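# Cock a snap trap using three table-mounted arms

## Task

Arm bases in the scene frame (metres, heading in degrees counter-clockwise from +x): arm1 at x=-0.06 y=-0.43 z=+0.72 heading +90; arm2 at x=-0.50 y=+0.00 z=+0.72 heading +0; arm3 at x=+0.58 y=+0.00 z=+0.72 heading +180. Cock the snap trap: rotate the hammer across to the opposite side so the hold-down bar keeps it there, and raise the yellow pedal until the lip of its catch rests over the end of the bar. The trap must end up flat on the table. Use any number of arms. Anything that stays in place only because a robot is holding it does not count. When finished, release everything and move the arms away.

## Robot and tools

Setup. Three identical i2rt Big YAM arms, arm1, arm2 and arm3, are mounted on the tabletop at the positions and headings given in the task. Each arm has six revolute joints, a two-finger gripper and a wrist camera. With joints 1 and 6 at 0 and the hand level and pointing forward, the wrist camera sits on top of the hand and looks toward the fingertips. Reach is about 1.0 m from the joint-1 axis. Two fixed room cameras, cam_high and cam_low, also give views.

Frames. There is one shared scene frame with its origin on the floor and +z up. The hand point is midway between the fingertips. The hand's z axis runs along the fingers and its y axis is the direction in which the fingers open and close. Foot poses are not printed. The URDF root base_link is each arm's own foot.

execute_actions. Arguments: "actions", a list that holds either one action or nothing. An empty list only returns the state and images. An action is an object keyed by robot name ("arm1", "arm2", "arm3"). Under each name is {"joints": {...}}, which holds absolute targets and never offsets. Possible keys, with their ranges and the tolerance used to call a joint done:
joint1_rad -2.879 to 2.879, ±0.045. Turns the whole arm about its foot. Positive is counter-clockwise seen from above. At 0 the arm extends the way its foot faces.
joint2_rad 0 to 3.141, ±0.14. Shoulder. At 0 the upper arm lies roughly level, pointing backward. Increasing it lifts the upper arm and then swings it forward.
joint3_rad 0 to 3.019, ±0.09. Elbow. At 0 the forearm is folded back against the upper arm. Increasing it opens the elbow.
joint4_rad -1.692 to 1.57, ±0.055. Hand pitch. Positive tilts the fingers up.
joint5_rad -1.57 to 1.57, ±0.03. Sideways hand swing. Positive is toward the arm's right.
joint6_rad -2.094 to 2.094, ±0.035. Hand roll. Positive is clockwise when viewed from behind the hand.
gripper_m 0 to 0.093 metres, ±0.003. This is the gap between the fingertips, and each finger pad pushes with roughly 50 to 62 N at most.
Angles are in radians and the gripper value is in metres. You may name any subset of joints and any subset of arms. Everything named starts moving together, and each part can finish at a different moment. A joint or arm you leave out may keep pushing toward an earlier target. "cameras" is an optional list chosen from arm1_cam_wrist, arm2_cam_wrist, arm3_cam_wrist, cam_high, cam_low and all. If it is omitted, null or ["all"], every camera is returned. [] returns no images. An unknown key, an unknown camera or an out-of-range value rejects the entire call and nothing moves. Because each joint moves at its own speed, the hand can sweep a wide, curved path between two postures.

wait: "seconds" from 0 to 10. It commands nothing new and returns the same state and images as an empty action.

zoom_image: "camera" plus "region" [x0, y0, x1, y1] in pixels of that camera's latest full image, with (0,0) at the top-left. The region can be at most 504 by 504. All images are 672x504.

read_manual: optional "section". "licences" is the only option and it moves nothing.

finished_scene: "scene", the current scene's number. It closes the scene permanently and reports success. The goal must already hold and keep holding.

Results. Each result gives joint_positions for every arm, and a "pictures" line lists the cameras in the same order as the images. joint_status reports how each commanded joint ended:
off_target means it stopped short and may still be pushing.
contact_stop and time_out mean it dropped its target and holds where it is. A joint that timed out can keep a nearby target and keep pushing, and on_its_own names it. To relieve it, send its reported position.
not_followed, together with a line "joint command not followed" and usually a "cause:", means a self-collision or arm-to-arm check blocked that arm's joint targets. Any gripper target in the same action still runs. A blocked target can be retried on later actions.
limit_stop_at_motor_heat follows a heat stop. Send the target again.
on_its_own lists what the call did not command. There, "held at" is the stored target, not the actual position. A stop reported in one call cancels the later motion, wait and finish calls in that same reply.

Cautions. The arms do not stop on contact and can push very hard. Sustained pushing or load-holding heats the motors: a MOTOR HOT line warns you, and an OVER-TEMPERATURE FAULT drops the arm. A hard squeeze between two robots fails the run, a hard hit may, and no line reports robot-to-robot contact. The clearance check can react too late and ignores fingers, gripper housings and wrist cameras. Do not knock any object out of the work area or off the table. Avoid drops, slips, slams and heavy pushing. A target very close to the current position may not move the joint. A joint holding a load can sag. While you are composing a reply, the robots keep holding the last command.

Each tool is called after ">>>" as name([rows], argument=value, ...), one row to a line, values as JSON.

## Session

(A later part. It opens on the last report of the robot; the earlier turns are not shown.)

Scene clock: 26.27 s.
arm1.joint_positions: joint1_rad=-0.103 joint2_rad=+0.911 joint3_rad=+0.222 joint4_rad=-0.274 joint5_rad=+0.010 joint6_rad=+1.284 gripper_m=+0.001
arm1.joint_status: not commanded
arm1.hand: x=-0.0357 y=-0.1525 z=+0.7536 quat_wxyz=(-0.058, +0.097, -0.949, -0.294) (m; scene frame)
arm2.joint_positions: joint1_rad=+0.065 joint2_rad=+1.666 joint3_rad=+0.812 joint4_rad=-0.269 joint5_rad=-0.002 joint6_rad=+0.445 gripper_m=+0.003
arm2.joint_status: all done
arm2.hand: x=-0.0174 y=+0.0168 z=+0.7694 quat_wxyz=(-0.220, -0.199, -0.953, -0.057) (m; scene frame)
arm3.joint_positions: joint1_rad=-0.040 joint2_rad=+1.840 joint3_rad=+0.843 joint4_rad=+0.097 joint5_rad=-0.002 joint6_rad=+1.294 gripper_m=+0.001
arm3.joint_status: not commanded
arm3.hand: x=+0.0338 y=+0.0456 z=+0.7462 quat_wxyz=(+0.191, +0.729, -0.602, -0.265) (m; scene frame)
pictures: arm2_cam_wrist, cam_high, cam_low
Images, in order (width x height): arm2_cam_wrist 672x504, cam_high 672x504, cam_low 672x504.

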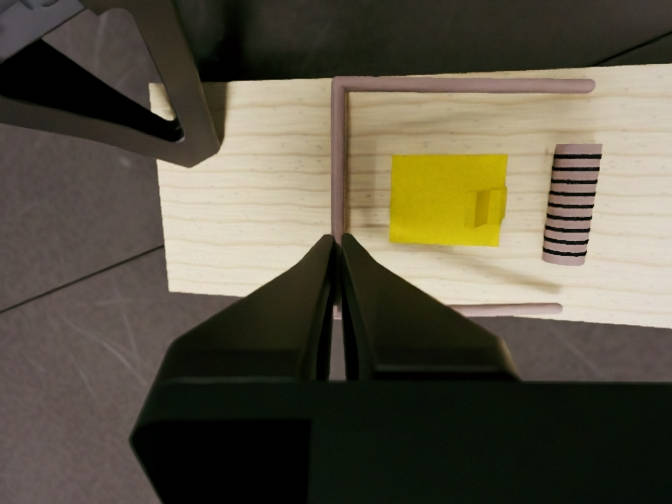

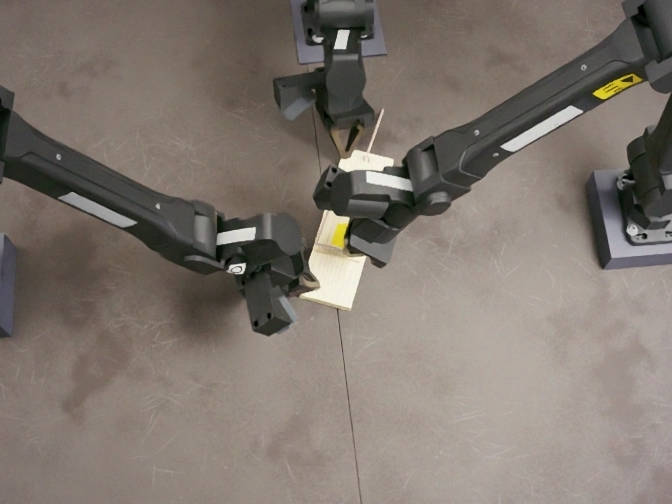

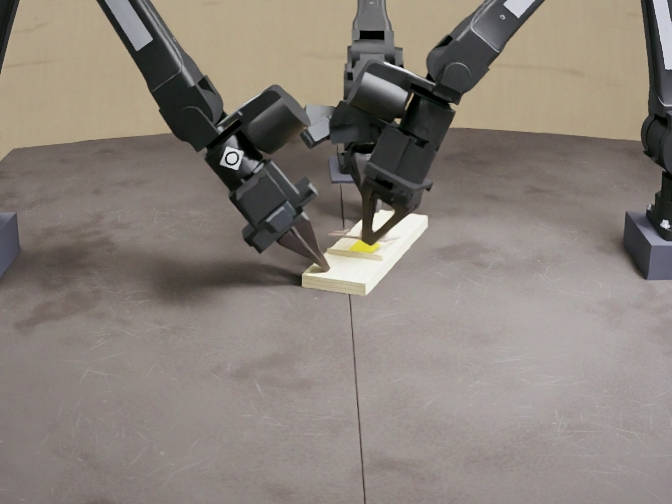

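>>> execute_actions([
  {"arm2":{"joints":{"joint2_rad":1.51,"joint1_rad":0.015,"joint4_rad":-0.33,"joint6_rad":0.41}}},
], cameras=["cam_low"])

>>> execute_actions([
  {"arm2":{"joints":{"joint2_rad":1.47,"joint1_rad":-0.06,"joint4_rad":-0.4,"joint6_rad":0.34}}},
], cameras=["arm2_cam_wrist","cam_low","cam_high"])

Scene clock: 27.43 s.
arm1.joint_positions: joint1_rad=-0.103 joint2_rad=+0.911 joint3_rad=+0.222 joint4_rad=-0.274 joint5_rad=+0.010 joint6_rad=+1.284 gripper_m=+0.001
arm1.joint_status: not commanded
arm1.hand: x=-0.0357 y=-0.1525 z=+0.7536 quat_wxyz=(-0.058, +0.097, -0.949, -0.294) (m; scene frame)
arm2.joint_positions: joint1_rad=+0.029 joint2_rad=+1.575 joint3_rad=+0.810 joint4_rad=-0.345 joint5_rad=-0.006 joint6_rad=+0.426 gripper_m=+0.003
arm2.joint_status: all done
arm2.hand: x=-0.0240 y=-0.0001 z=+0.8018 quat_wxyz=(-0.227, -0.206, -0.950, -0.055) (m; scene frame)
arm3.joint_positions: joint1_rad=-0.040 joint2_rad=+1.840 joint3_rad=+0.843 joint4_rad=+0.097 joint5_rad=-0.002 joint6_rad=+1.294 gripper_m=+0.001
arm3.joint_status: not commanded
arm3.hand: x=+0.0338 y=+0.0456 z=+0.7462 quat_wxyz=(+0.191, +0.729, -0.602, -0.265) (m; scene frame)
pictures: cam_low
Images, in order (width x height): cam_low 672x504.

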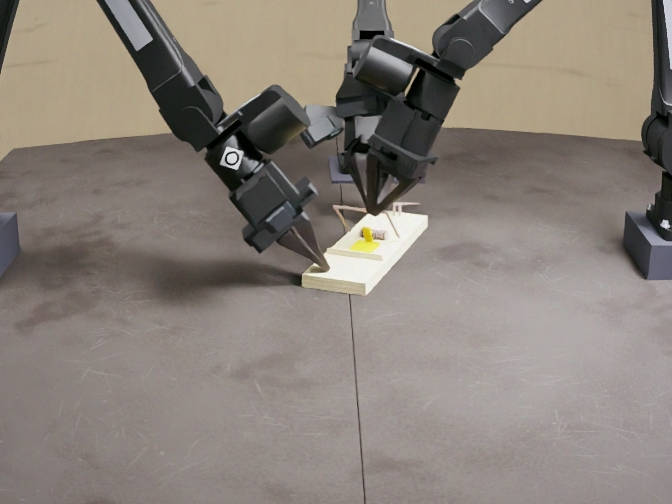

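Scene clock: 28.23 s.
arm1.joint_positions: joint1_rad=-0.103 joint2_rad=+0.911 joint3_rad=+0.222 joint4_rad=-0.274 joint5_rad=+0.010 joint6_rad=+1.284 gripper_m=+0.001
arm1.joint_status: not commanded
arm1.hand: x=-0.0357 y=-0.1525 z=+0.7536 quat_wxyz=(-0.058, +0.097, -0.949, -0.294) (m; scene frame)
arm2.joint_positions: joint1_rad=-0.020 joint2_rad=+1.528 joint3_rad=+0.810 joint4_rad=-0.403 joint5_rad=-0.024 joint6_rad=+0.364 gripper_m=+0.003
arm2.joint_status: all done
arm2.hand: x=-0.0326 y=-0.0201 z=+0.8168 quat_wxyz=(-0.223, -0.198, -0.953, -0.050) (m; scene frame)
arm3.joint_positions: joint1_rad=-0.040 joint2_rad=+1.840 joint3_rad=+0.843 joint4_rad=+0.097 joint5_rad=-0.002 joint6_rad=+1.294 gripper_m=+0.001
arm3.joint_status: not commanded
arm3.hand: x=+0.0338 y=+0.0456 z=+0.7462 quat_wxyz=(+0.191, +0.729, -0.602, -0.265) (m; scene frame)
pictures: arm2_cam_wrist, cam_high, cam_low
Images, in order (width x height): arm2_cam_wrist 672x504, cam_high 672x504, cam_low 672x504.

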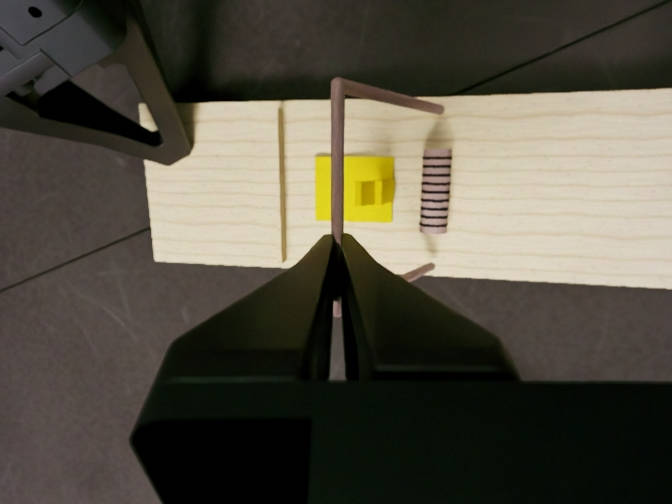

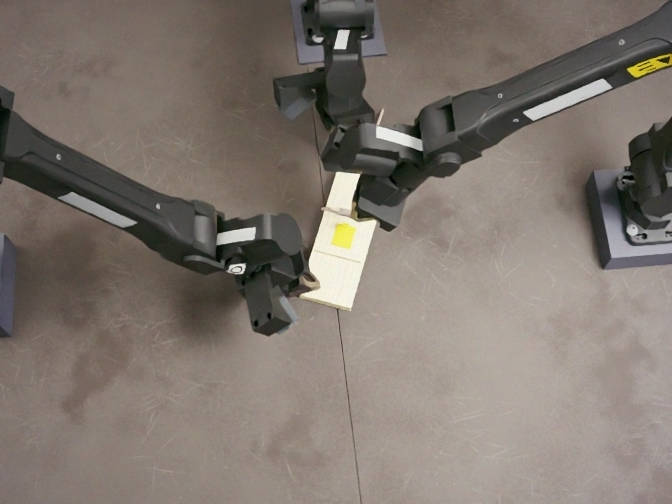

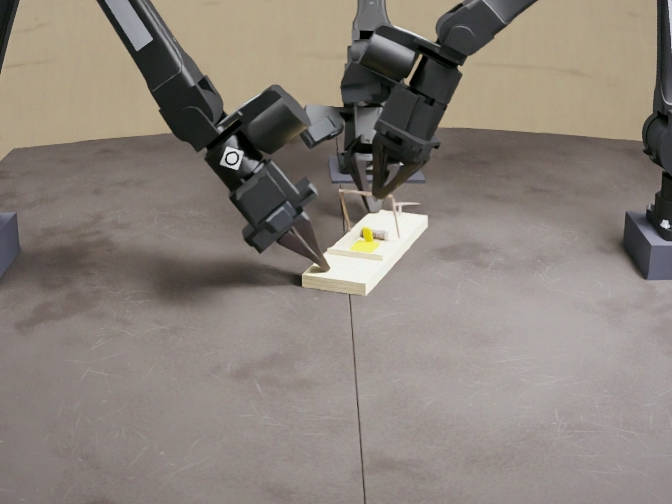

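>>> execute_actions([
  {"arm2":{"joints":{"joint2_rad":1.485,"joint1_rad":-0.13,"joint4_rad":-0.44,"joint5_rad":0.02,"joint6_rad":0.28}}},
], cameras=["cam_low"])

>>> execute_actions([
  {"arm2":{"joints":{"joint2_rad":1.54,"joint1_rad":-0.2,"joint3_rad":0.76,"joint4_rad":-0.36,"joint6_rad":0.22}}},
], cameras=["arm2_cam_wrist","cam_low","cam_high"])

Scene clock: 30.47 s.
arm1.joint_positions: joint1_rad=-0.103 joint2_rad=+0.911 joint3_rad=+0.222 joint4_rad=-0.274 joint5_rad=+0.010 joint6_rad=+1.284 gripper_m=+0.001
arm1.joint_status: not commanded
arm1.hand: x=-0.0357 y=-0.1525 z=+0.7536 quat_wxyz=(-0.058, +0.097, -0.949, -0.294) (m; scene frame)
arm2.joint_positions: joint1_rad=-0.057 joint2_rad=+1.510 joint3_rad=+0.811 joint4_rad=-0.437 joint5_rad=-0.031 joint6_rad=+0.310 gripper_m=+0.003
arm2.joint_status: joint1_rad time_out (moved -0.037 of -0.110); joint5_rad time_out (moved -0.006 of +0.044); the others done
arm2.on_its_own: joint1_rad reads -0.057 and still pushes toward -0.130 since a time_out; joint5_rad reads -0.031 and still pushes toward +0.020 since a time_out
arm2.hand: x=-0.0393 y=-0.0356 z=+0.8211 quat_wxyz=(-0.217, -0.190, -0.957, -0.042) (m; scene frame)
arm3.joint_positions: joint1_rad=-0.040 joint2_rad=+1.840 joint3_rad=+0.843 joint4_rad=+0.097 joint5_rad=-0.002 joint6_rad=+1.294 gripper_m=+0.001
arm3.joint_status: not commanded
arm3.hand: x=+0.0338 y=+0.0456 z=+0.7462 quat_wxyz=(+0.191, +0.729, -0.602, -0.265) (m; scene frame)
pictures: cam_low
Images, in order (width x height): cam_low 672x504.

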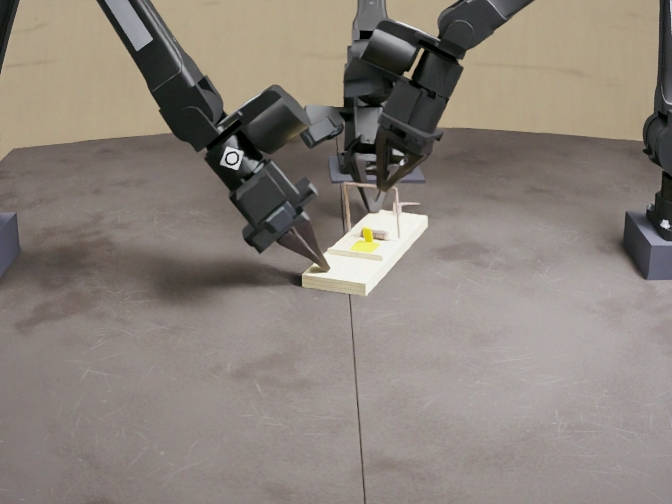

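not run: a stop came earlier in this reply.

>>> execute_actions([
  {"arm2":{"joints":{"joint2_rad":1.51,"joint1_rad":-0.22,"joint3_rad":0.77,"joint4_rad":-0.38,"joint6_rad":0.25}}},
], cameras=["arm2_cam_wrist","cam_low","cam_high"])

Scene clock: 33.13 s.
arm1.joint_positions: joint1_rad=-0.103 joint2_rad=+0.911 joint3_rad=+0.222 joint4_rad=-0.274 joint5_rad=+0.010 joint6_rad=+1.284 gripper_m=+0.001
arm1.joint_status: not commanded
arm1.hand: x=-0.0357 y=-0.1525 z=+0.7536 quat_wxyz=(-0.058, +0.097, -0.949, -0.294) (m; scene frame)
arm2.joint_positions: joint1_rad=-0.150 joint2_rad=+1.488 joint3_rad=+0.768 joint4_rad=-0.406 joint5_rad=-0.040 joint6_rad=+0.264 gripper_m=+0.003
arm2.joint_status: joint1_rad time_out (moved -0.093 of -0.163); the others done
arm2.on_its_own: joint1_rad reads -0.150 and still pushes toward -0.220 since a time_out; joint5_rad reads -0.040 and still pushes toward +0.020 since a time_out
arm2.hand: x=-0.0553 y=-0.0747 z=+0.8170 quat_wxyz=(-0.224, -0.211, -0.951, -0.032) (m; scene frame)
arm3.joint_positions: joint1_rad=-0.040 joint2_rad=+1.840 joint3_rad=+0.843 joint4_rad=+0.097 joint5_rad=-0.002 joint6_rad=+1.294 gripper_m=+0.001
arm3.joint_status: not commanded
arm3.hand: x=+0.0338 y=+0.0456 z=+0.7462 quat_wxyz=(+0.191, +0.729, -0.602, -0.265) (m; scene frame)
pictures: arm2_cam_wrist, cam_high, cam_low
Images, in order (width x height): arm2_cam_wrist 672x504, cam_high 672x504, cam_low 672x504.

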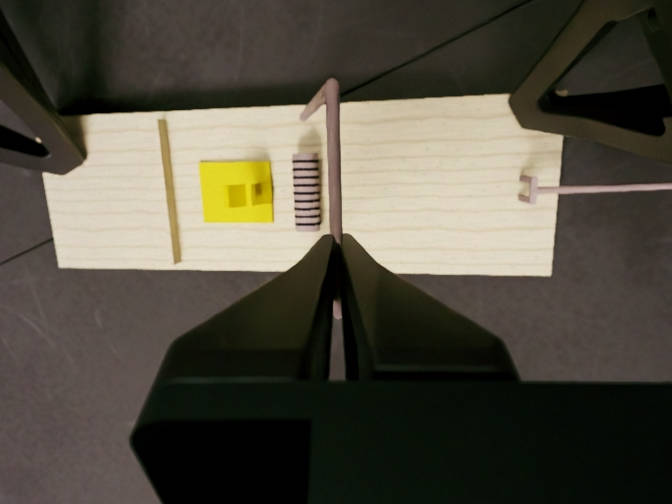

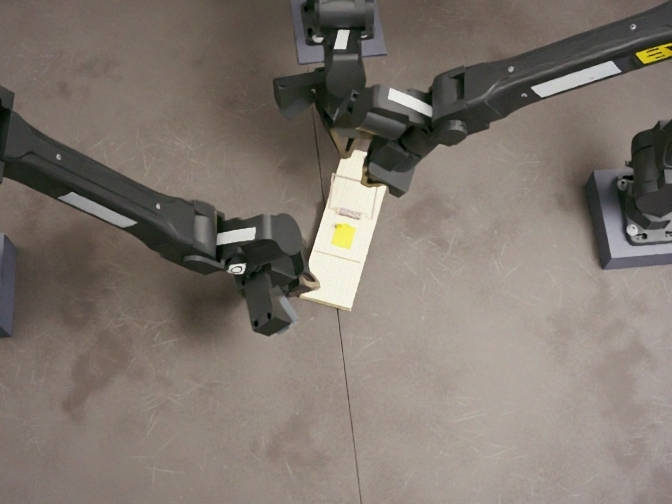

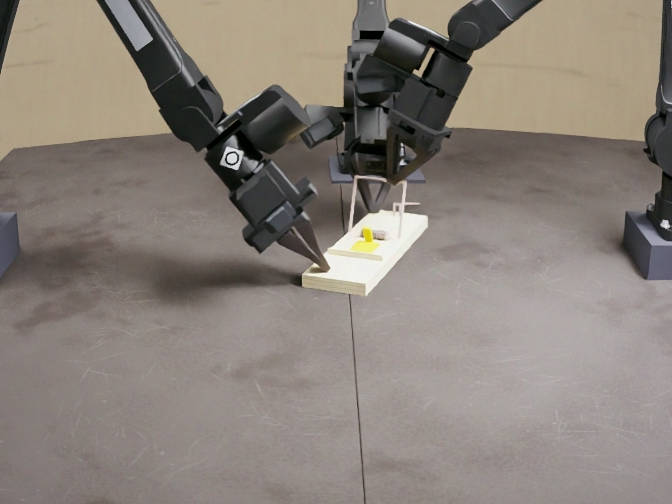

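>>> execute_actions([
  {"arm2":{"joints":{"joint2_rad":1.55,"joint1_rad":-0.25,"joint3_rad":0.63,"joint4_rad":-0.04,"joint6_rad":0.22}}},
], cameras=["arm2_cam_wrist","cam_low","cam_high"])

Scene clock: 34.50 s.
arm1.joint_positions: joint1_rad=-0.103 joint2_rad=+0.911 joint3_rad=+0.222 joint4_rad=-0.274 joint5_rad=+0.010 joint6_rad=+1.284 gripper_m=+0.001
arm1.joint_status: not commanded
arm1.hand: x=-0.0357 y=-0.1525 z=+0.7536 quat_wxyz=(-0.058, +0.097, -0.949, -0.294) (m; scene frame)
arm2.joint_positions: joint1_rad=-0.207 joint2_rad=+1.499 joint3_rad=+0.617 joint4_rad=-0.082 joint5_rad=-0.011 joint6_rad=+0.220 gripper_m=+0.003
arm2.joint_status: all done
arm2.on_its_own: joint5_rad reads -0.011 and still pushes toward +0.020 since a time_out
arm2.hand: x=-0.0669 y=-0.1034 z=+0.7929 quat_wxyz=(-0.303, -0.215, -0.928, -0.006) (m; scene frame)
arm3.joint_positions: joint1_rad=-0.040 joint2_rad=+1.840 joint3_rad=+0.843 joint4_rad=+0.097 joint5_rad=-0.002 joint6_rad=+1.294 gripper_m=+0.001
arm3.joint_status: not commanded
arm3.hand: x=+0.0338 y=+0.0456 z=+0.7462 quat_wxyz=(+0.191, +0.729, -0.602, -0.265) (m; scene frame)
pictures: arm2_cam_wrist, cam_high, cam_low
Images, in order (width x height): arm2_cam_wrist 672x504, cam_high 672x504, cam_low 672x504.

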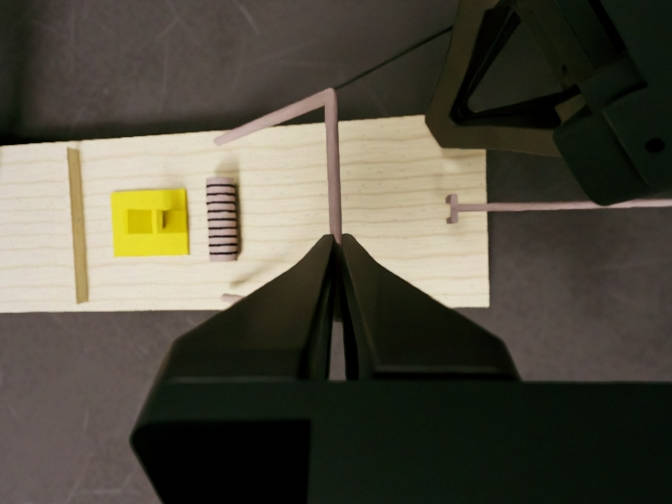

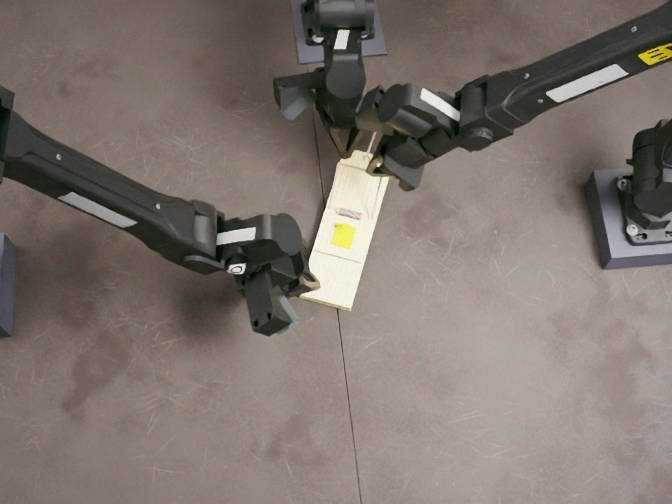

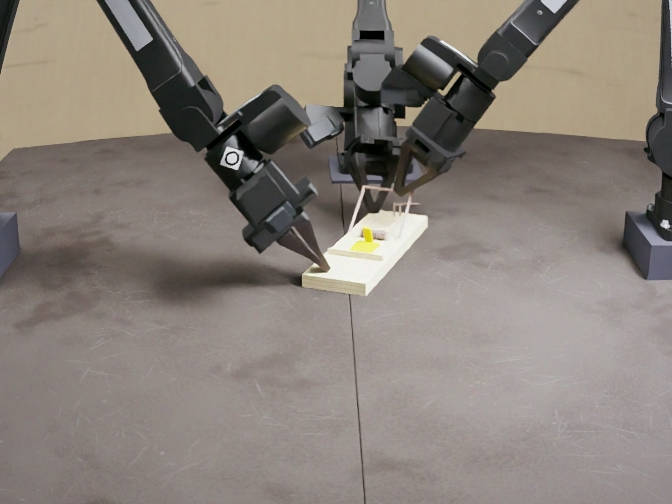

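>>> execute_actions([
  {"arm2":{"joints":{"joint2_rad":1.71,"joint1_rad":-0.24,"joint3_rad":0.53,"joint4_rad":0.33,"joint6_rad":0.2}}},
], cameras=[])

>>> execute_actions([
  {"arm1":{"joints":{"joint2_rad":0.7,"joint1_rad":-0.15,"joint4_rad":-0.55}}},
])

Scene clock: 35.80 s.
arm1.joint_positions: joint1_rad=-0.103 joint2_rad=+0.911 joint3_rad=+0.222 joint4_rad=-0.274 joint5_rad=+0.010 joint6_rad=+1.284 gripper_m=+0.001
arm1.joint_status: not commanded
arm1.hand: x=-0.0357 y=-0.1525 z=+0.7536 quat_wxyz=(-0.058, +0.097, -0.949, -0.294) (m; scene frame)
arm2.joint_positions: joint1_rad=-0.231 joint2_rad=+1.650 joint3_rad=+0.509 joint4_rad=+0.301 joint5_rad=+0.014 joint6_rad=+0.195 gripper_m=+0.003
arm2.joint_status: all done
arm2.hand: x=-0.0725 y=-0.1168 z=+0.7491 quat_wxyz=(-0.361, -0.215, -0.907, +0.015) (m; scene frame)
arm3.joint_positions: joint1_rad=-0.040 joint2_rad=+1.840 joint3_rad=+0.843 joint4_rad=+0.097 joint5_rad=-0.002 joint6_rad=+1.294 gripper_m=+0.001
arm3.joint_status: not commanded
arm3.hand: x=+0.0338 y=+0.0456 z=+0.7462 quat_wxyz=(+0.191, +0.729, -0.602, -0.265) (m; scene frame)
pictures: none
No camera images: the call's "cameras" was empty. Leave "cameras" out to get every camera's image.

Scene clock: 36.80 s.
arm1.joint_positions: joint1_rad=-0.142 joint2_rad=+0.700 joint3_rad=+0.212 joint4_rad=-0.532 joint5_rad=+0.007 joint6_rad=+1.285 gripper_m=+0.001
arm1.joint_status: all done
arm1.hand: x=-0.0298 y=-0.1898 z=+0.7649 quat_wxyz=(-0.056, +0.080, -0.959, -0.266) (m; scene frame)
arm2.joint_positions: joint1_rad=-0.231 joint2_rad=+1.650 joint3_rad=+0.509 joint4_rad=+0.301 joint5_rad=+0.014 joint6_rad=+0.195 gripper_m=+0.003
arm2.joint_status: not commanded
arm2.hand: x=-0.0725 y=-0.1168 z=+0.7491 quat_wxyz=(-0.361, -0.215, -0.907, +0.015) (m; scene frame)
arm3.joint_positions: joint1_rad=-0.040 joint2_rad=+1.840 joint3_rad=+0.843 joint4_rad=+0.097 joint5_rad=-0.002 joint6_rad=+1.294 gripper_m=+0.001
arm3.joint_status: not commanded
arm3.hand: x=+0.0338 y=+0.0456 z=+0.7462 quat_wxyz=(+0.191, +0.729, -0.602, -0.265) (m; scene frame)
pictures: arm1_cam_wrist, arm2_cam_wrist, arm3_cam_wrist, cam_high, cam_low
Images, in order (width x height): arm1_cam_wrist 672x504, arm2_cam_wrist 672x504, arm3_cam_wrist 672x504, cam_high 672x504, cam_low 672x504.

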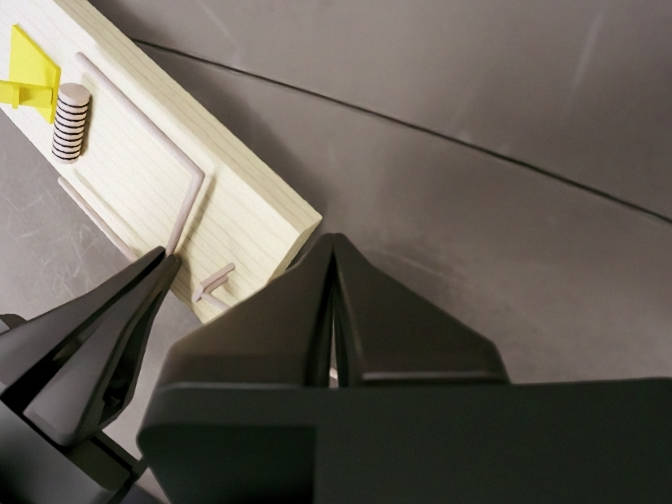

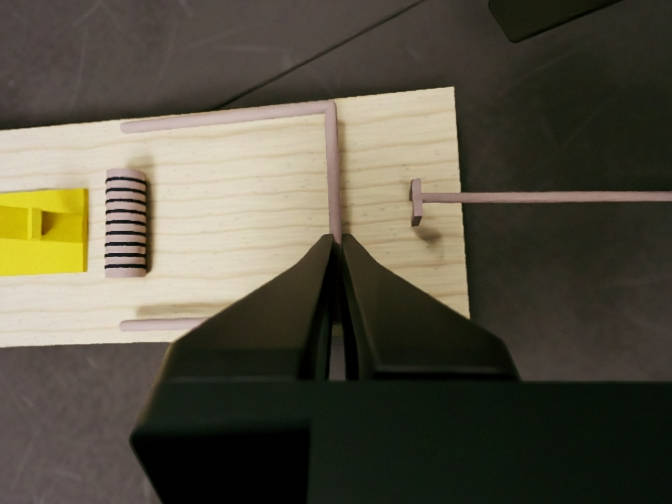

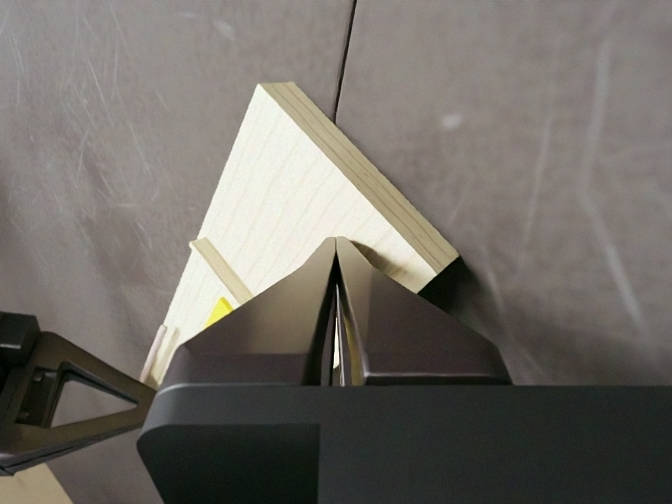

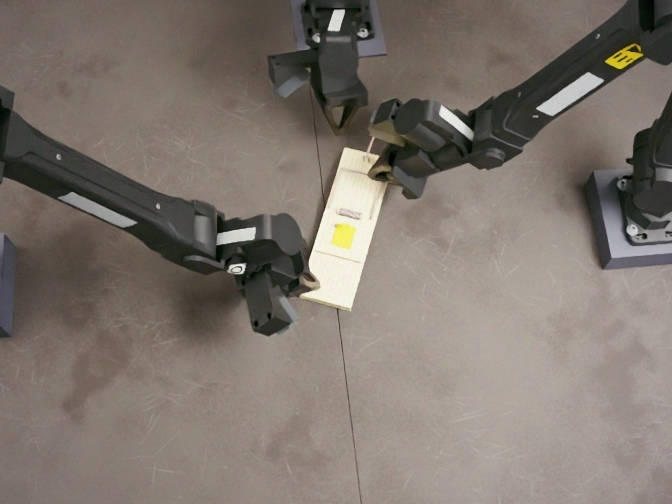

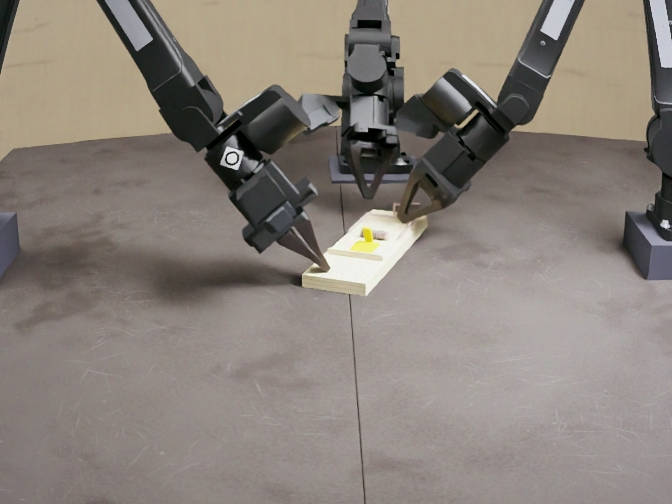

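>>> execute_actions([
  {"arm1":{"joints":{"joint2_rad":0.3,"joint3_rad":0.9,"joint4_rad":-1.4,"joint6_rad":0}},"arm3":{"joints":{"joint2_rad":1.7}}},
], cameras=[])

>>> execute_actions([
  {"arm3":{"joints":{"joint1_rad":0.32,"joint2_rad":1.95,"joint3_rad":1.068,"joint4_rad":0.397,"joint6_rad":0}}},
], cameras=[])

>>> execute_actions([
  {"arm3":{"joints":{"joint2_rad":2.05}}},
])

Scene clock: 40.70 s.
arm1.joint_positions: joint1_rad=-0.142 joint2_rad=+0.290 joint3_rad=+0.846 joint4_rad=-1.382 joint5_rad=+0.007 joint6_rad=+0.018 gripper_m=+0.001
arm1.joint_status: all done
arm1.hand: x=-0.0375 y=-0.2621 z=+1.0517 quat_wxyz=(-0.271, +0.611, -0.703, -0.243) (m; scene frame)
arm2.joint_positions: joint1_rad=-0.231 joint2_rad=+1.655 joint3_rad=+0.510 joint4_rad=+0.323 joint5_rad=+0.014 joint6_rad=+0.195 gripper_m=+0.003
arm2.joint_status: not commanded
arm2.hand: x=-0.0690 y=-0.1178 z=+0.7509 quat_wxyz=(-0.370, -0.214, -0.904, +0.015) (m; scene frame)
arm3.joint_positions: joint1_rad=-0.040 joint2_rad=+1.704 joint3_rad=+0.841 joint4_rad=+0.084 joint5_rad=-0.004 joint6_rad=+1.294 gripper_m=+0.001
arm3.joint_status: all done
arm3.hand: x=+0.0191 y=+0.0474 z=+0.8163 quat_wxyz=(+0.223, +0.712, -0.588, -0.312) (m; scene frame)
pictures: none
No camera images: the call's "cameras" was empty. Leave "cameras" out to get every camera's image.

Scene clock: 42.73 s.
arm1.joint_positions: joint1_rad=-0.142 joint2_rad=+0.290 joint3_rad=+0.846 joint4_rad=-1.382 joint5_rad=+0.007 joint6_rad=+0.018 gripper_m=+0.001
arm1.joint_status: not commanded
arm1.hand: x=-0.0375 y=-0.2621 z=+1.0517 quat_wxyz=(-0.271, +0.611, -0.703, -0.243) (m; scene frame)
arm2.joint_positions: joint1_rad=-0.231 joint2_rad=+1.655 joint3_rad=+0.510 joint4_rad=+0.323 joint5_rad=+0.014 joint6_rad=+0.195 gripper_m=+0.003
arm2.joint_status: not commanded
arm2.hand: x=-0.0690 y=-0.1178 z=+0.7509 quat_wxyz=(-0.370, -0.214, -0.904, +0.015) (m; scene frame)
arm3.joint_positions: joint1_rad=+0.320 joint2_rad=+1.939 joint3_rad=+1.032 joint4_rad=+0.379 joint5_rad=-0.008 joint6_rad=+0.009 gripper_m=+0.001
arm3.joint_status: all done
arm3.hand: x=-0.0641 y=-0.1830 z=+0.8195 quat_wxyz=(+0.079, +0.859, +0.115, -0.492) (m; scene frame)
pictures: none
No camera images: the call's "cameras" was empty. Leave "cameras" out to get every camera's image.

Scene clock: 43.70 s.
arm1.joint_positions: joint1_rad=-0.142 joint2_rad=+0.290 joint3_rad=+0.846 joint4_rad=-1.382 joint5_rad=+0.007 joint6_rad=+0.018 gripper_m=+0.001
arm1.joint_status: not commanded
arm1.hand: x=-0.0375 y=-0.2621 z=+1.0517 quat_wxyz=(-0.271, +0.611, -0.703, -0.243) (m; scene frame)
arm2.joint_positions: joint1_rad=-0.231 joint2_rad=+1.655 joint3_rad=+0.510 joint4_rad=+0.323 joint5_rad=+0.014 joint6_rad=+0.195 gripper_m=+0.003
arm2.joint_status: not commanded
arm2.hand: x=-0.0690 y=-0.1178 z=+0.7508 quat_wxyz=(-0.370, -0.214, -0.904, +0.015) (m; scene frame)
arm3.joint_positions: joint1_rad=+0.320 joint2_rad=+2.046 joint3_rad=+1.033 joint4_rad=+0.385 joint5_rad=-0.008 joint6_rad=+0.008 gripper_m=+0.001
arm3.joint_status: all done
arm3.hand: x=-0.0515 y=-0.1802 z=+0.7520 quat_wxyz=(+0.073, +0.883, +0.118, -0.448) (m; scene frame)
pictures: arm1_cam_wrist, arm2_cam_wrist, arm3_cam_wrist, cam_high, cam_low
Images, in order (width x height): arm1_cam_wrist 672x504, arm2_cam_wrist 672x504, arm3_cam_wrist 672x504, cam_high 672x504, cam_low 672x504.

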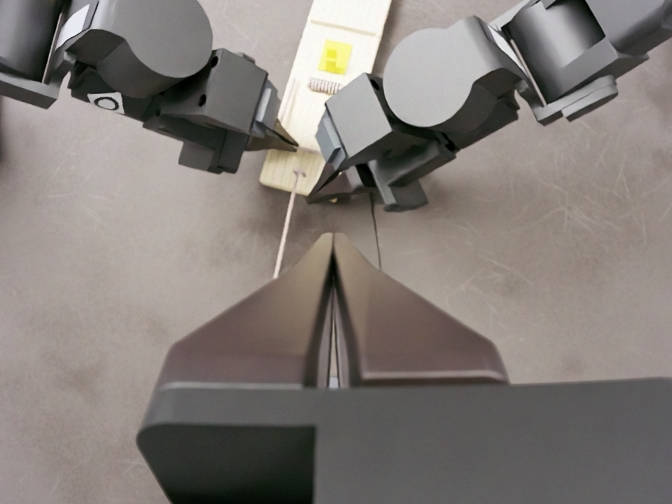

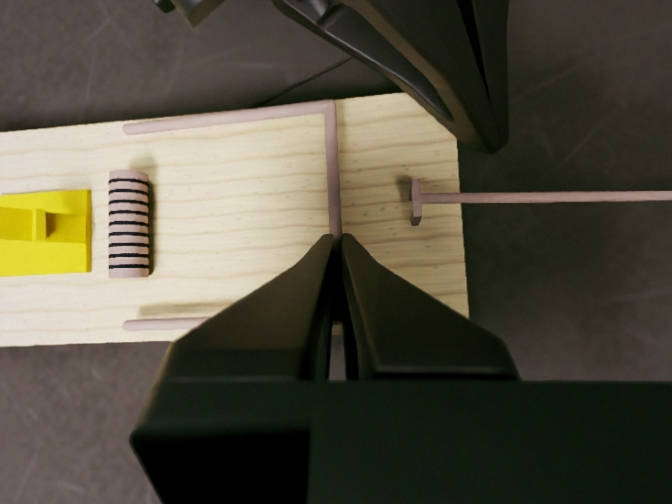

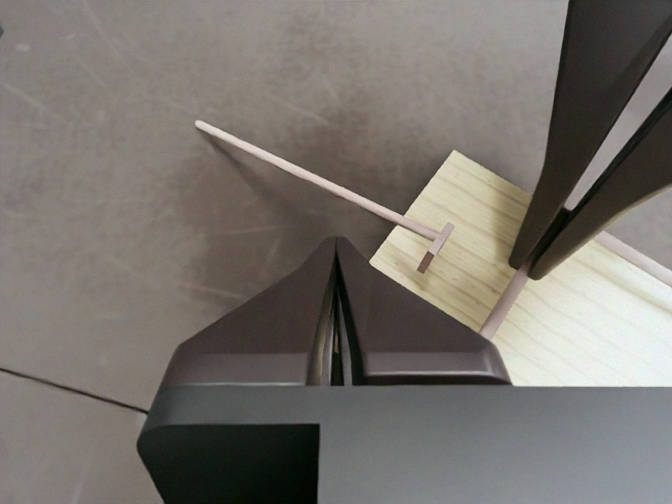

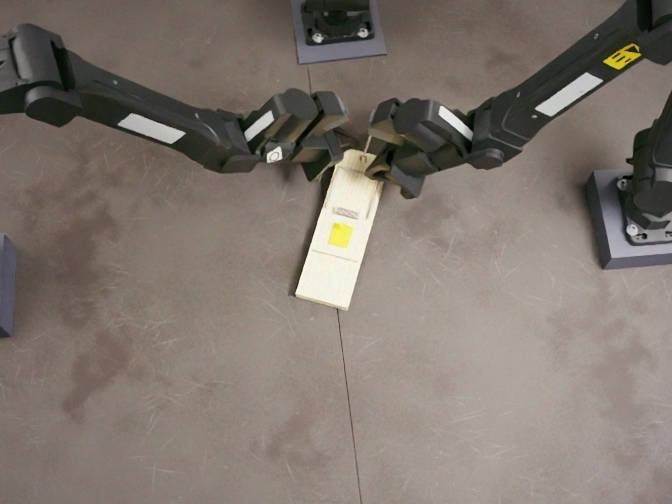

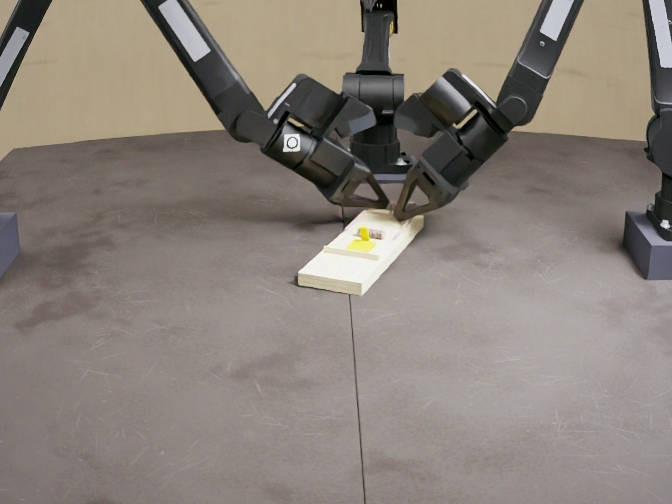

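>>> execute_actions([
  {"arm3":{"joints":{"joint1_rad":0.35,"joint2_rad":2.07,"joint6_rad":-1.4}}},
], cameras=[])

>>> execute_actions([
  {"arm3":{"joints":{"joint2_rad":2.13,"joint3_rad":1.16}}},
])

Scene clock: 46.10 s.
arm1.joint_positions: joint1_rad=-0.142 joint2_rad=+0.290 joint3_rad=+0.846 joint4_rad=-1.382 joint5_rad=+0.007 joint6_rad=+0.018 gripper_m=+0.001
arm1.joint_status: not commanded
arm1.hand: x=-0.0375 y=-0.2621 z=+1.0517 quat_wxyz=(-0.271, +0.611, -0.703, -0.243) (m; scene frame)
arm2.joint_positions: joint1_rad=-0.231 joint2_rad=+1.655 joint3_rad=+0.510 joint4_rad=+0.323 joint5_rad=+0.014 joint6_rad=+0.195 gripper_m=+0.003
arm2.joint_status: not commanded
arm2.hand: x=-0.0690 y=-0.1178 z=+0.7508 quat_wxyz=(-0.370, -0.214, -0.904, +0.015) (m; scene frame)
arm3.joint_positions: joint1_rad=+0.347 joint2_rad=+2.046 joint3_rad=+1.033 joint4_rad=+0.385 joint5_rad=-0.008 joint6_rad=-1.391 gripper_m=+0.001
arm3.joint_status: all done
arm3.hand: x=-0.0465 y=-0.1970 z=+0.7522 quat_wxyz=(-0.228, +0.591, +0.667, -0.393) (m; scene frame)
pictures: none
No camera images: the call's "cameras" was empty. Leave "cameras" out to get every camera's image.

Scene clock: 46.80 s.
arm1.joint_positions: joint1_rad=-0.142 joint2_rad=+0.290 joint3_rad=+0.846 joint4_rad=-1.382 joint5_rad=+0.007 joint6_rad=+0.018 gripper_m=+0.001
arm1.joint_status: not commanded
arm1.hand: x=-0.0375 y=-0.2621 z=+1.0517 quat_wxyz=(-0.271, +0.611, -0.703, -0.243) (m; scene frame)
arm2.joint_positions: joint1_rad=-0.231 joint2_rad=+1.655 joint3_rad=+0.510 joint4_rad=+0.323 joint5_rad=+0.014 joint6_rad=+0.195 gripper_m=+0.003
arm2.joint_status: not commanded
arm2.hand: x=-0.0690 y=-0.1178 z=+0.7508 quat_wxyz=(-0.370, -0.214, -0.904, +0.015) (m; scene frame)
arm3.joint_positions: joint1_rad=+0.347 joint2_rad=+2.112 joint3_rad=+1.116 joint4_rad=+0.385 joint5_rad=-0.008 joint6_rad=-1.392 gripper_m=+0.001
arm3.joint_status: all done
arm3.hand: x=-0.0728 y=-0.2054 z=+0.7430 quat_wxyz=(-0.232, +0.588, +0.664, -0.399) (m; scene frame)
pictures: arm1_cam_wrist, arm2_cam_wrist, arm3_cam_wrist, cam_high, cam_low
Images, in order (width x height): arm1_cam_wrist 672x504, arm2_cam_wrist 672x504, arm3_cam_wrist 672x504, cam_high 672x504, cam_low 672x504.

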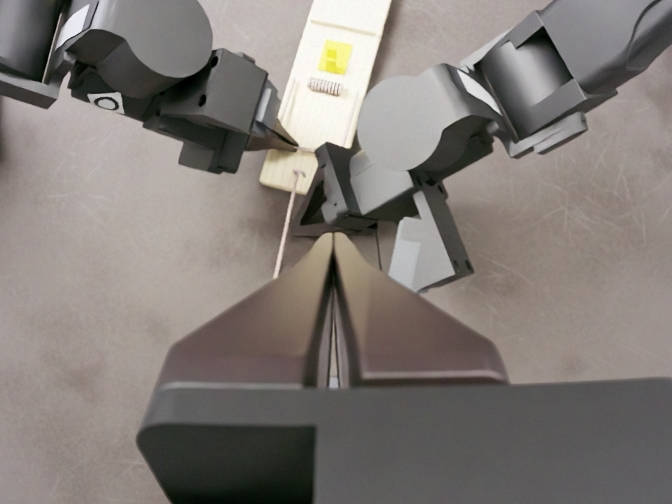

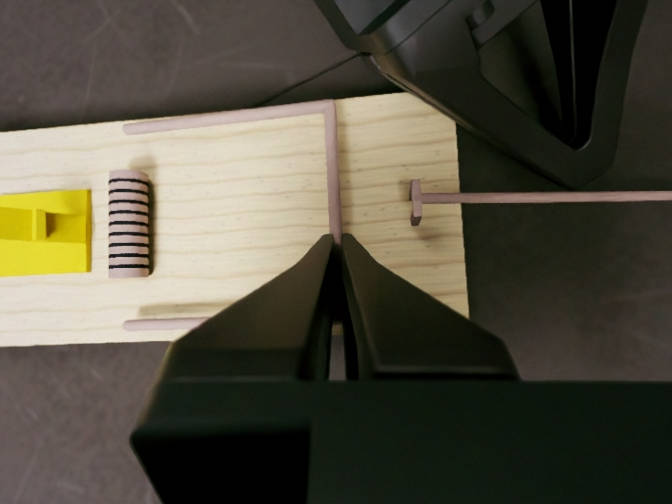

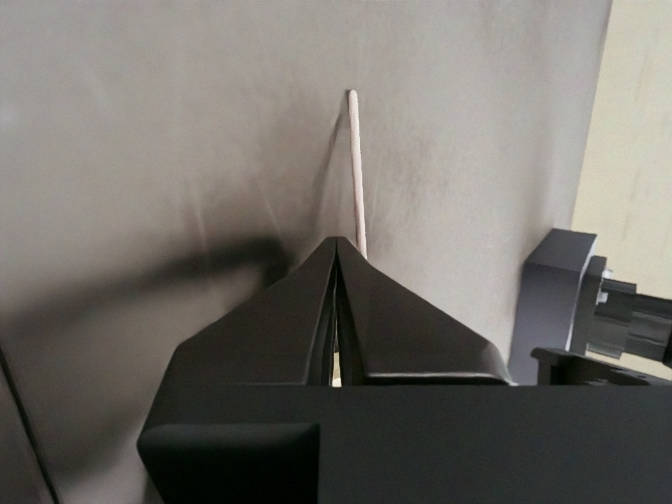

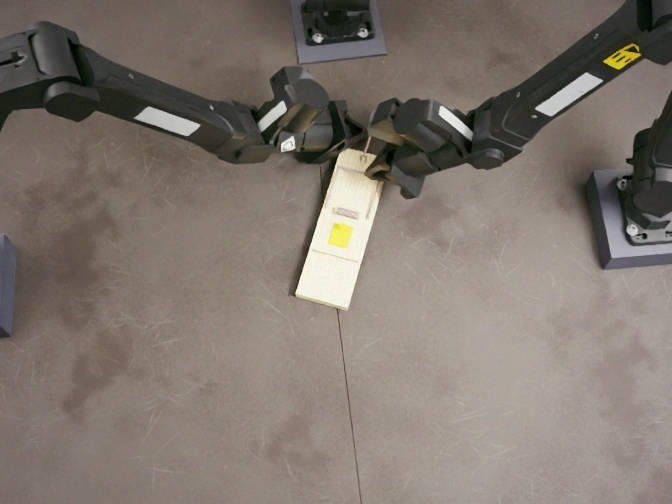

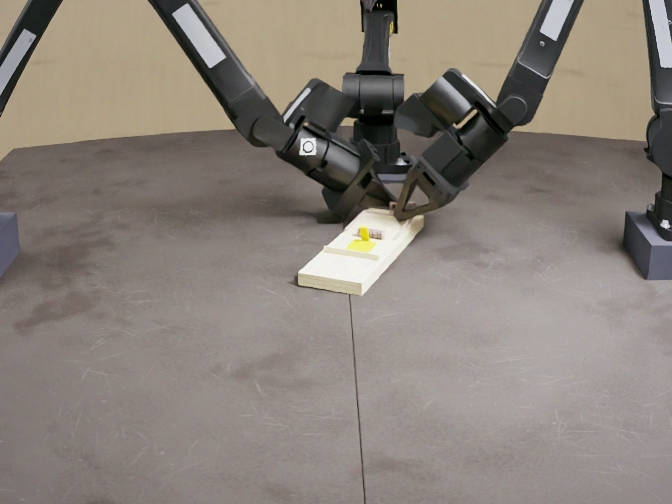

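Advance 2 cm more, then lift with the wrist.

>>> execute_actions([
  {"arm3":{"joints":{"joint2_rad":2.175,"joint3_rad":1.22}}},
], cameras=["arm2_cam_wrist"])

>>> execute_actions([
  {"arm3":{"joints":{"joint4_rad":0.55,"joint2_rad":2.1}}},
], cameras=["arm1_cam_wrist","arm2_cam_wrist","cam_low"])

Scene clock: 47.67 s.
arm1.joint_positions: joint1_rad=-0.142 joint2_rad=+0.290 joint3_rad=+0.846 joint4_rad=-1.382 joint5_rad=+0.007 joint6_rad=+0.018 gripper_m=+0.001
arm1.joint_status: not commanded
arm1.hand: x=-0.0375 y=-0.2621 z=+1.0517 quat_wxyz=(-0.271, +0.611, -0.703, -0.243) (m; scene frame)
arm2.joint_positions: joint1_rad=-0.231 joint2_rad=+1.655 joint3_rad=+0.510 joint4_rad=+0.325 joint5_rad=+0.014 joint6_rad=+0.195 gripper_m=+0.003
arm2.joint_status: not commanded
arm2.hand: x=-0.0688 y=-0.1179 z=+0.7510 quat_wxyz=(-0.370, -0.214, -0.904, +0.015) (m; scene frame)
arm3.joint_positions: joint1_rad=+0.348 joint2_rad=+2.151 joint3_rad=+1.172 joint4_rad=+0.385 joint5_rad=-0.008 joint6_rad=-1.392 gripper_m=+0.001
arm3.joint_status: all done
arm3.hand: x=-0.0904 y=-0.2117 z=+0.7400 quat_wxyz=(-0.236, +0.585, +0.662, -0.406) (m; scene frame)
pictures: arm2_cam_wrist
Images, in order (width x height): arm2_cam_wrist 672x504.

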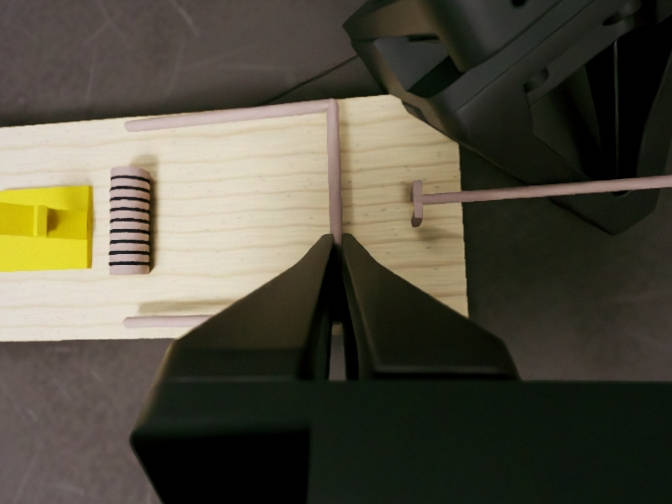

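Scene clock: 48.53 s.
arm1.joint_positions: joint1_rad=-0.142 joint2_rad=+0.290 joint3_rad=+0.846 joint4_rad=-1.382 joint5_rad=+0.007 joint6_rad=+0.018 gripper_m=+0.001
arm1.joint_status: not commanded
arm1.hand: x=-0.0375 y=-0.2621 z=+1.0517 quat_wxyz=(-0.271, +0.611, -0.703, -0.243) (m; scene frame)
arm2.joint_positions: joint1_rad=-0.231 joint2_rad=+1.655 joint3_rad=+0.510 joint4_rad=+0.326 joint5_rad=+0.015 joint6_rad=+0.195 gripper_m=+0.003
arm2.joint_status: not commanded
arm2.hand: x=-0.0687 y=-0.1181 z=+0.7511 quat_wxyz=(-0.371, -0.214, -0.904, +0.016) (m; scene frame)
arm3.joint_positions: joint1_rad=+0.351 joint2_rad=+2.129 joint3_rad=+1.172 joint4_rad=+0.533 joint5_rad=-0.008 joint6_rad=-1.392 gripper_m=+0.001
arm3.joint_status: all done
arm3.hand: x=-0.1101 y=-0.2194 z=+0.7866 quat_wxyz=(-0.273, +0.556, +0.630, -0.468) (m; scene frame)
pictures: arm1_cam_wrist, arm2_cam_wrist, cam_low
Images, in order (width x height): arm1_cam_wrist 672x504, arm2_cam_wrist 672x504, cam_low 672x504.

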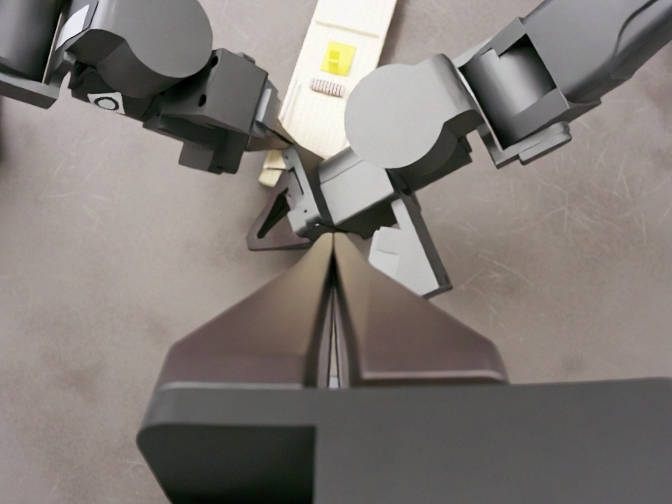

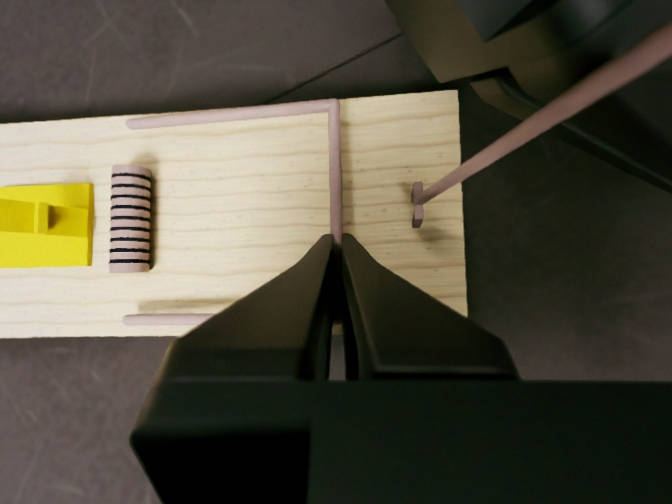

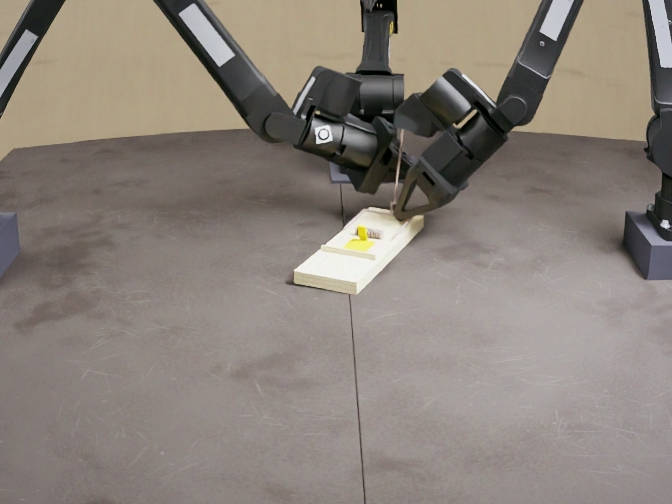

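>>> execute_actions([
  {"arm3":{"joints":{"joint1_rad":0.29,"joint2_rad":2.03,"joint3_rad":1.09}}},
], cameras=["arm1_cam_wrist","arm2_cam_wrist","cam_low"])

Scene clock: 49.53 s.
arm1.joint_positions: joint1_rad=-0.142 joint2_rad=+0.290 joint3_rad=+0.846 joint4_rad=-1.382 joint5_rad=+0.007 joint6_rad=+0.018 gripper_m=+0.001
arm1.joint_status: not commanded
arm1.hand: x=-0.0375 y=-0.2621 z=+1.0517 quat_wxyz=(-0.271, +0.611, -0.703, -0.243) (m; scene frame)
arm2.joint_positions: joint1_rad=-0.231 joint2_rad=+1.656 joint3_rad=+0.510 joint4_rad=+0.328 joint5_rad=+0.015 joint6_rad=+0.189 gripper_m=+0.003
arm2.joint_status: not commanded
arm2.hand: x=-0.0682 y=-0.1180 z=+0.7512 quat_wxyz=(-0.371, -0.211, -0.904, +0.017) (m; scene frame)
arm3.joint_positions: joint1_rad=+0.288 joint2_rad=+2.051 joint3_rad=+1.100 joint4_rad=+0.533 joint5_rad=-0.010 joint6_rad=-1.393 gripper_m=+0.001
arm3.joint_status: all done
arm3.hand: x=-0.1027 y=-0.1711 z=+0.8082 quat_wxyz=(-0.288, +0.573, +0.612, -0.462) (m; scene frame)
pictures: arm1_cam_wrist, arm2_cam_wrist, cam_low
Images, in order (width x height): arm1_cam_wrist 672x504, arm2_cam_wrist 672x504, cam_low 672x504.

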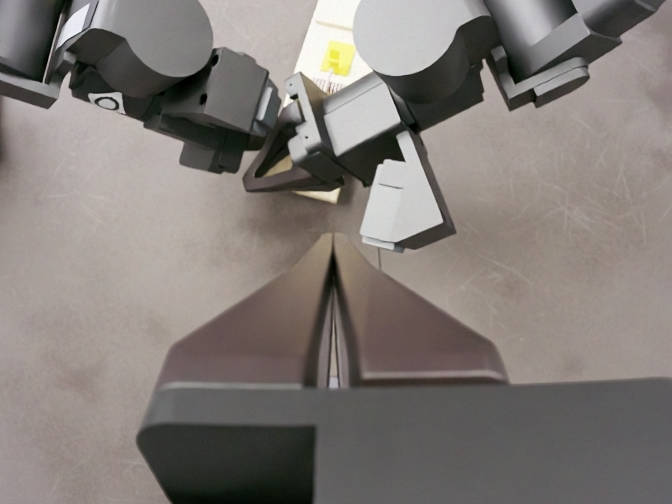

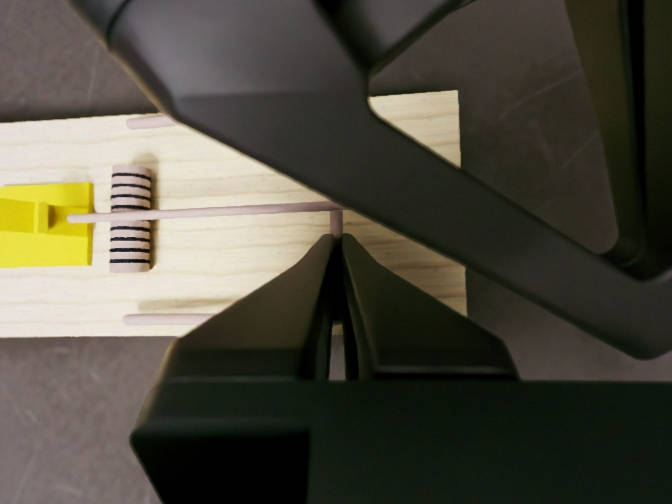

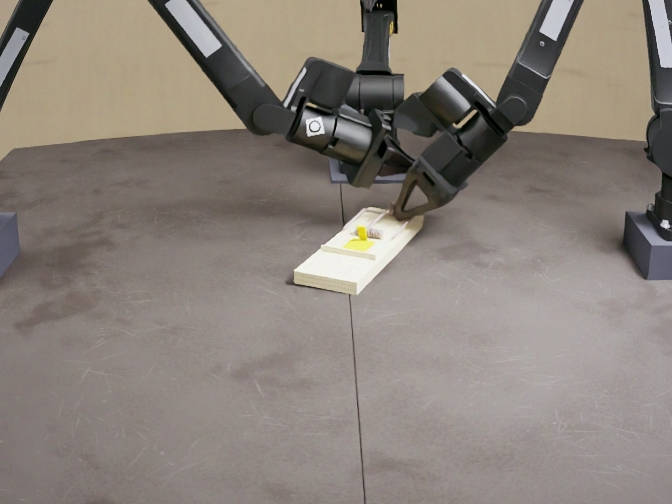

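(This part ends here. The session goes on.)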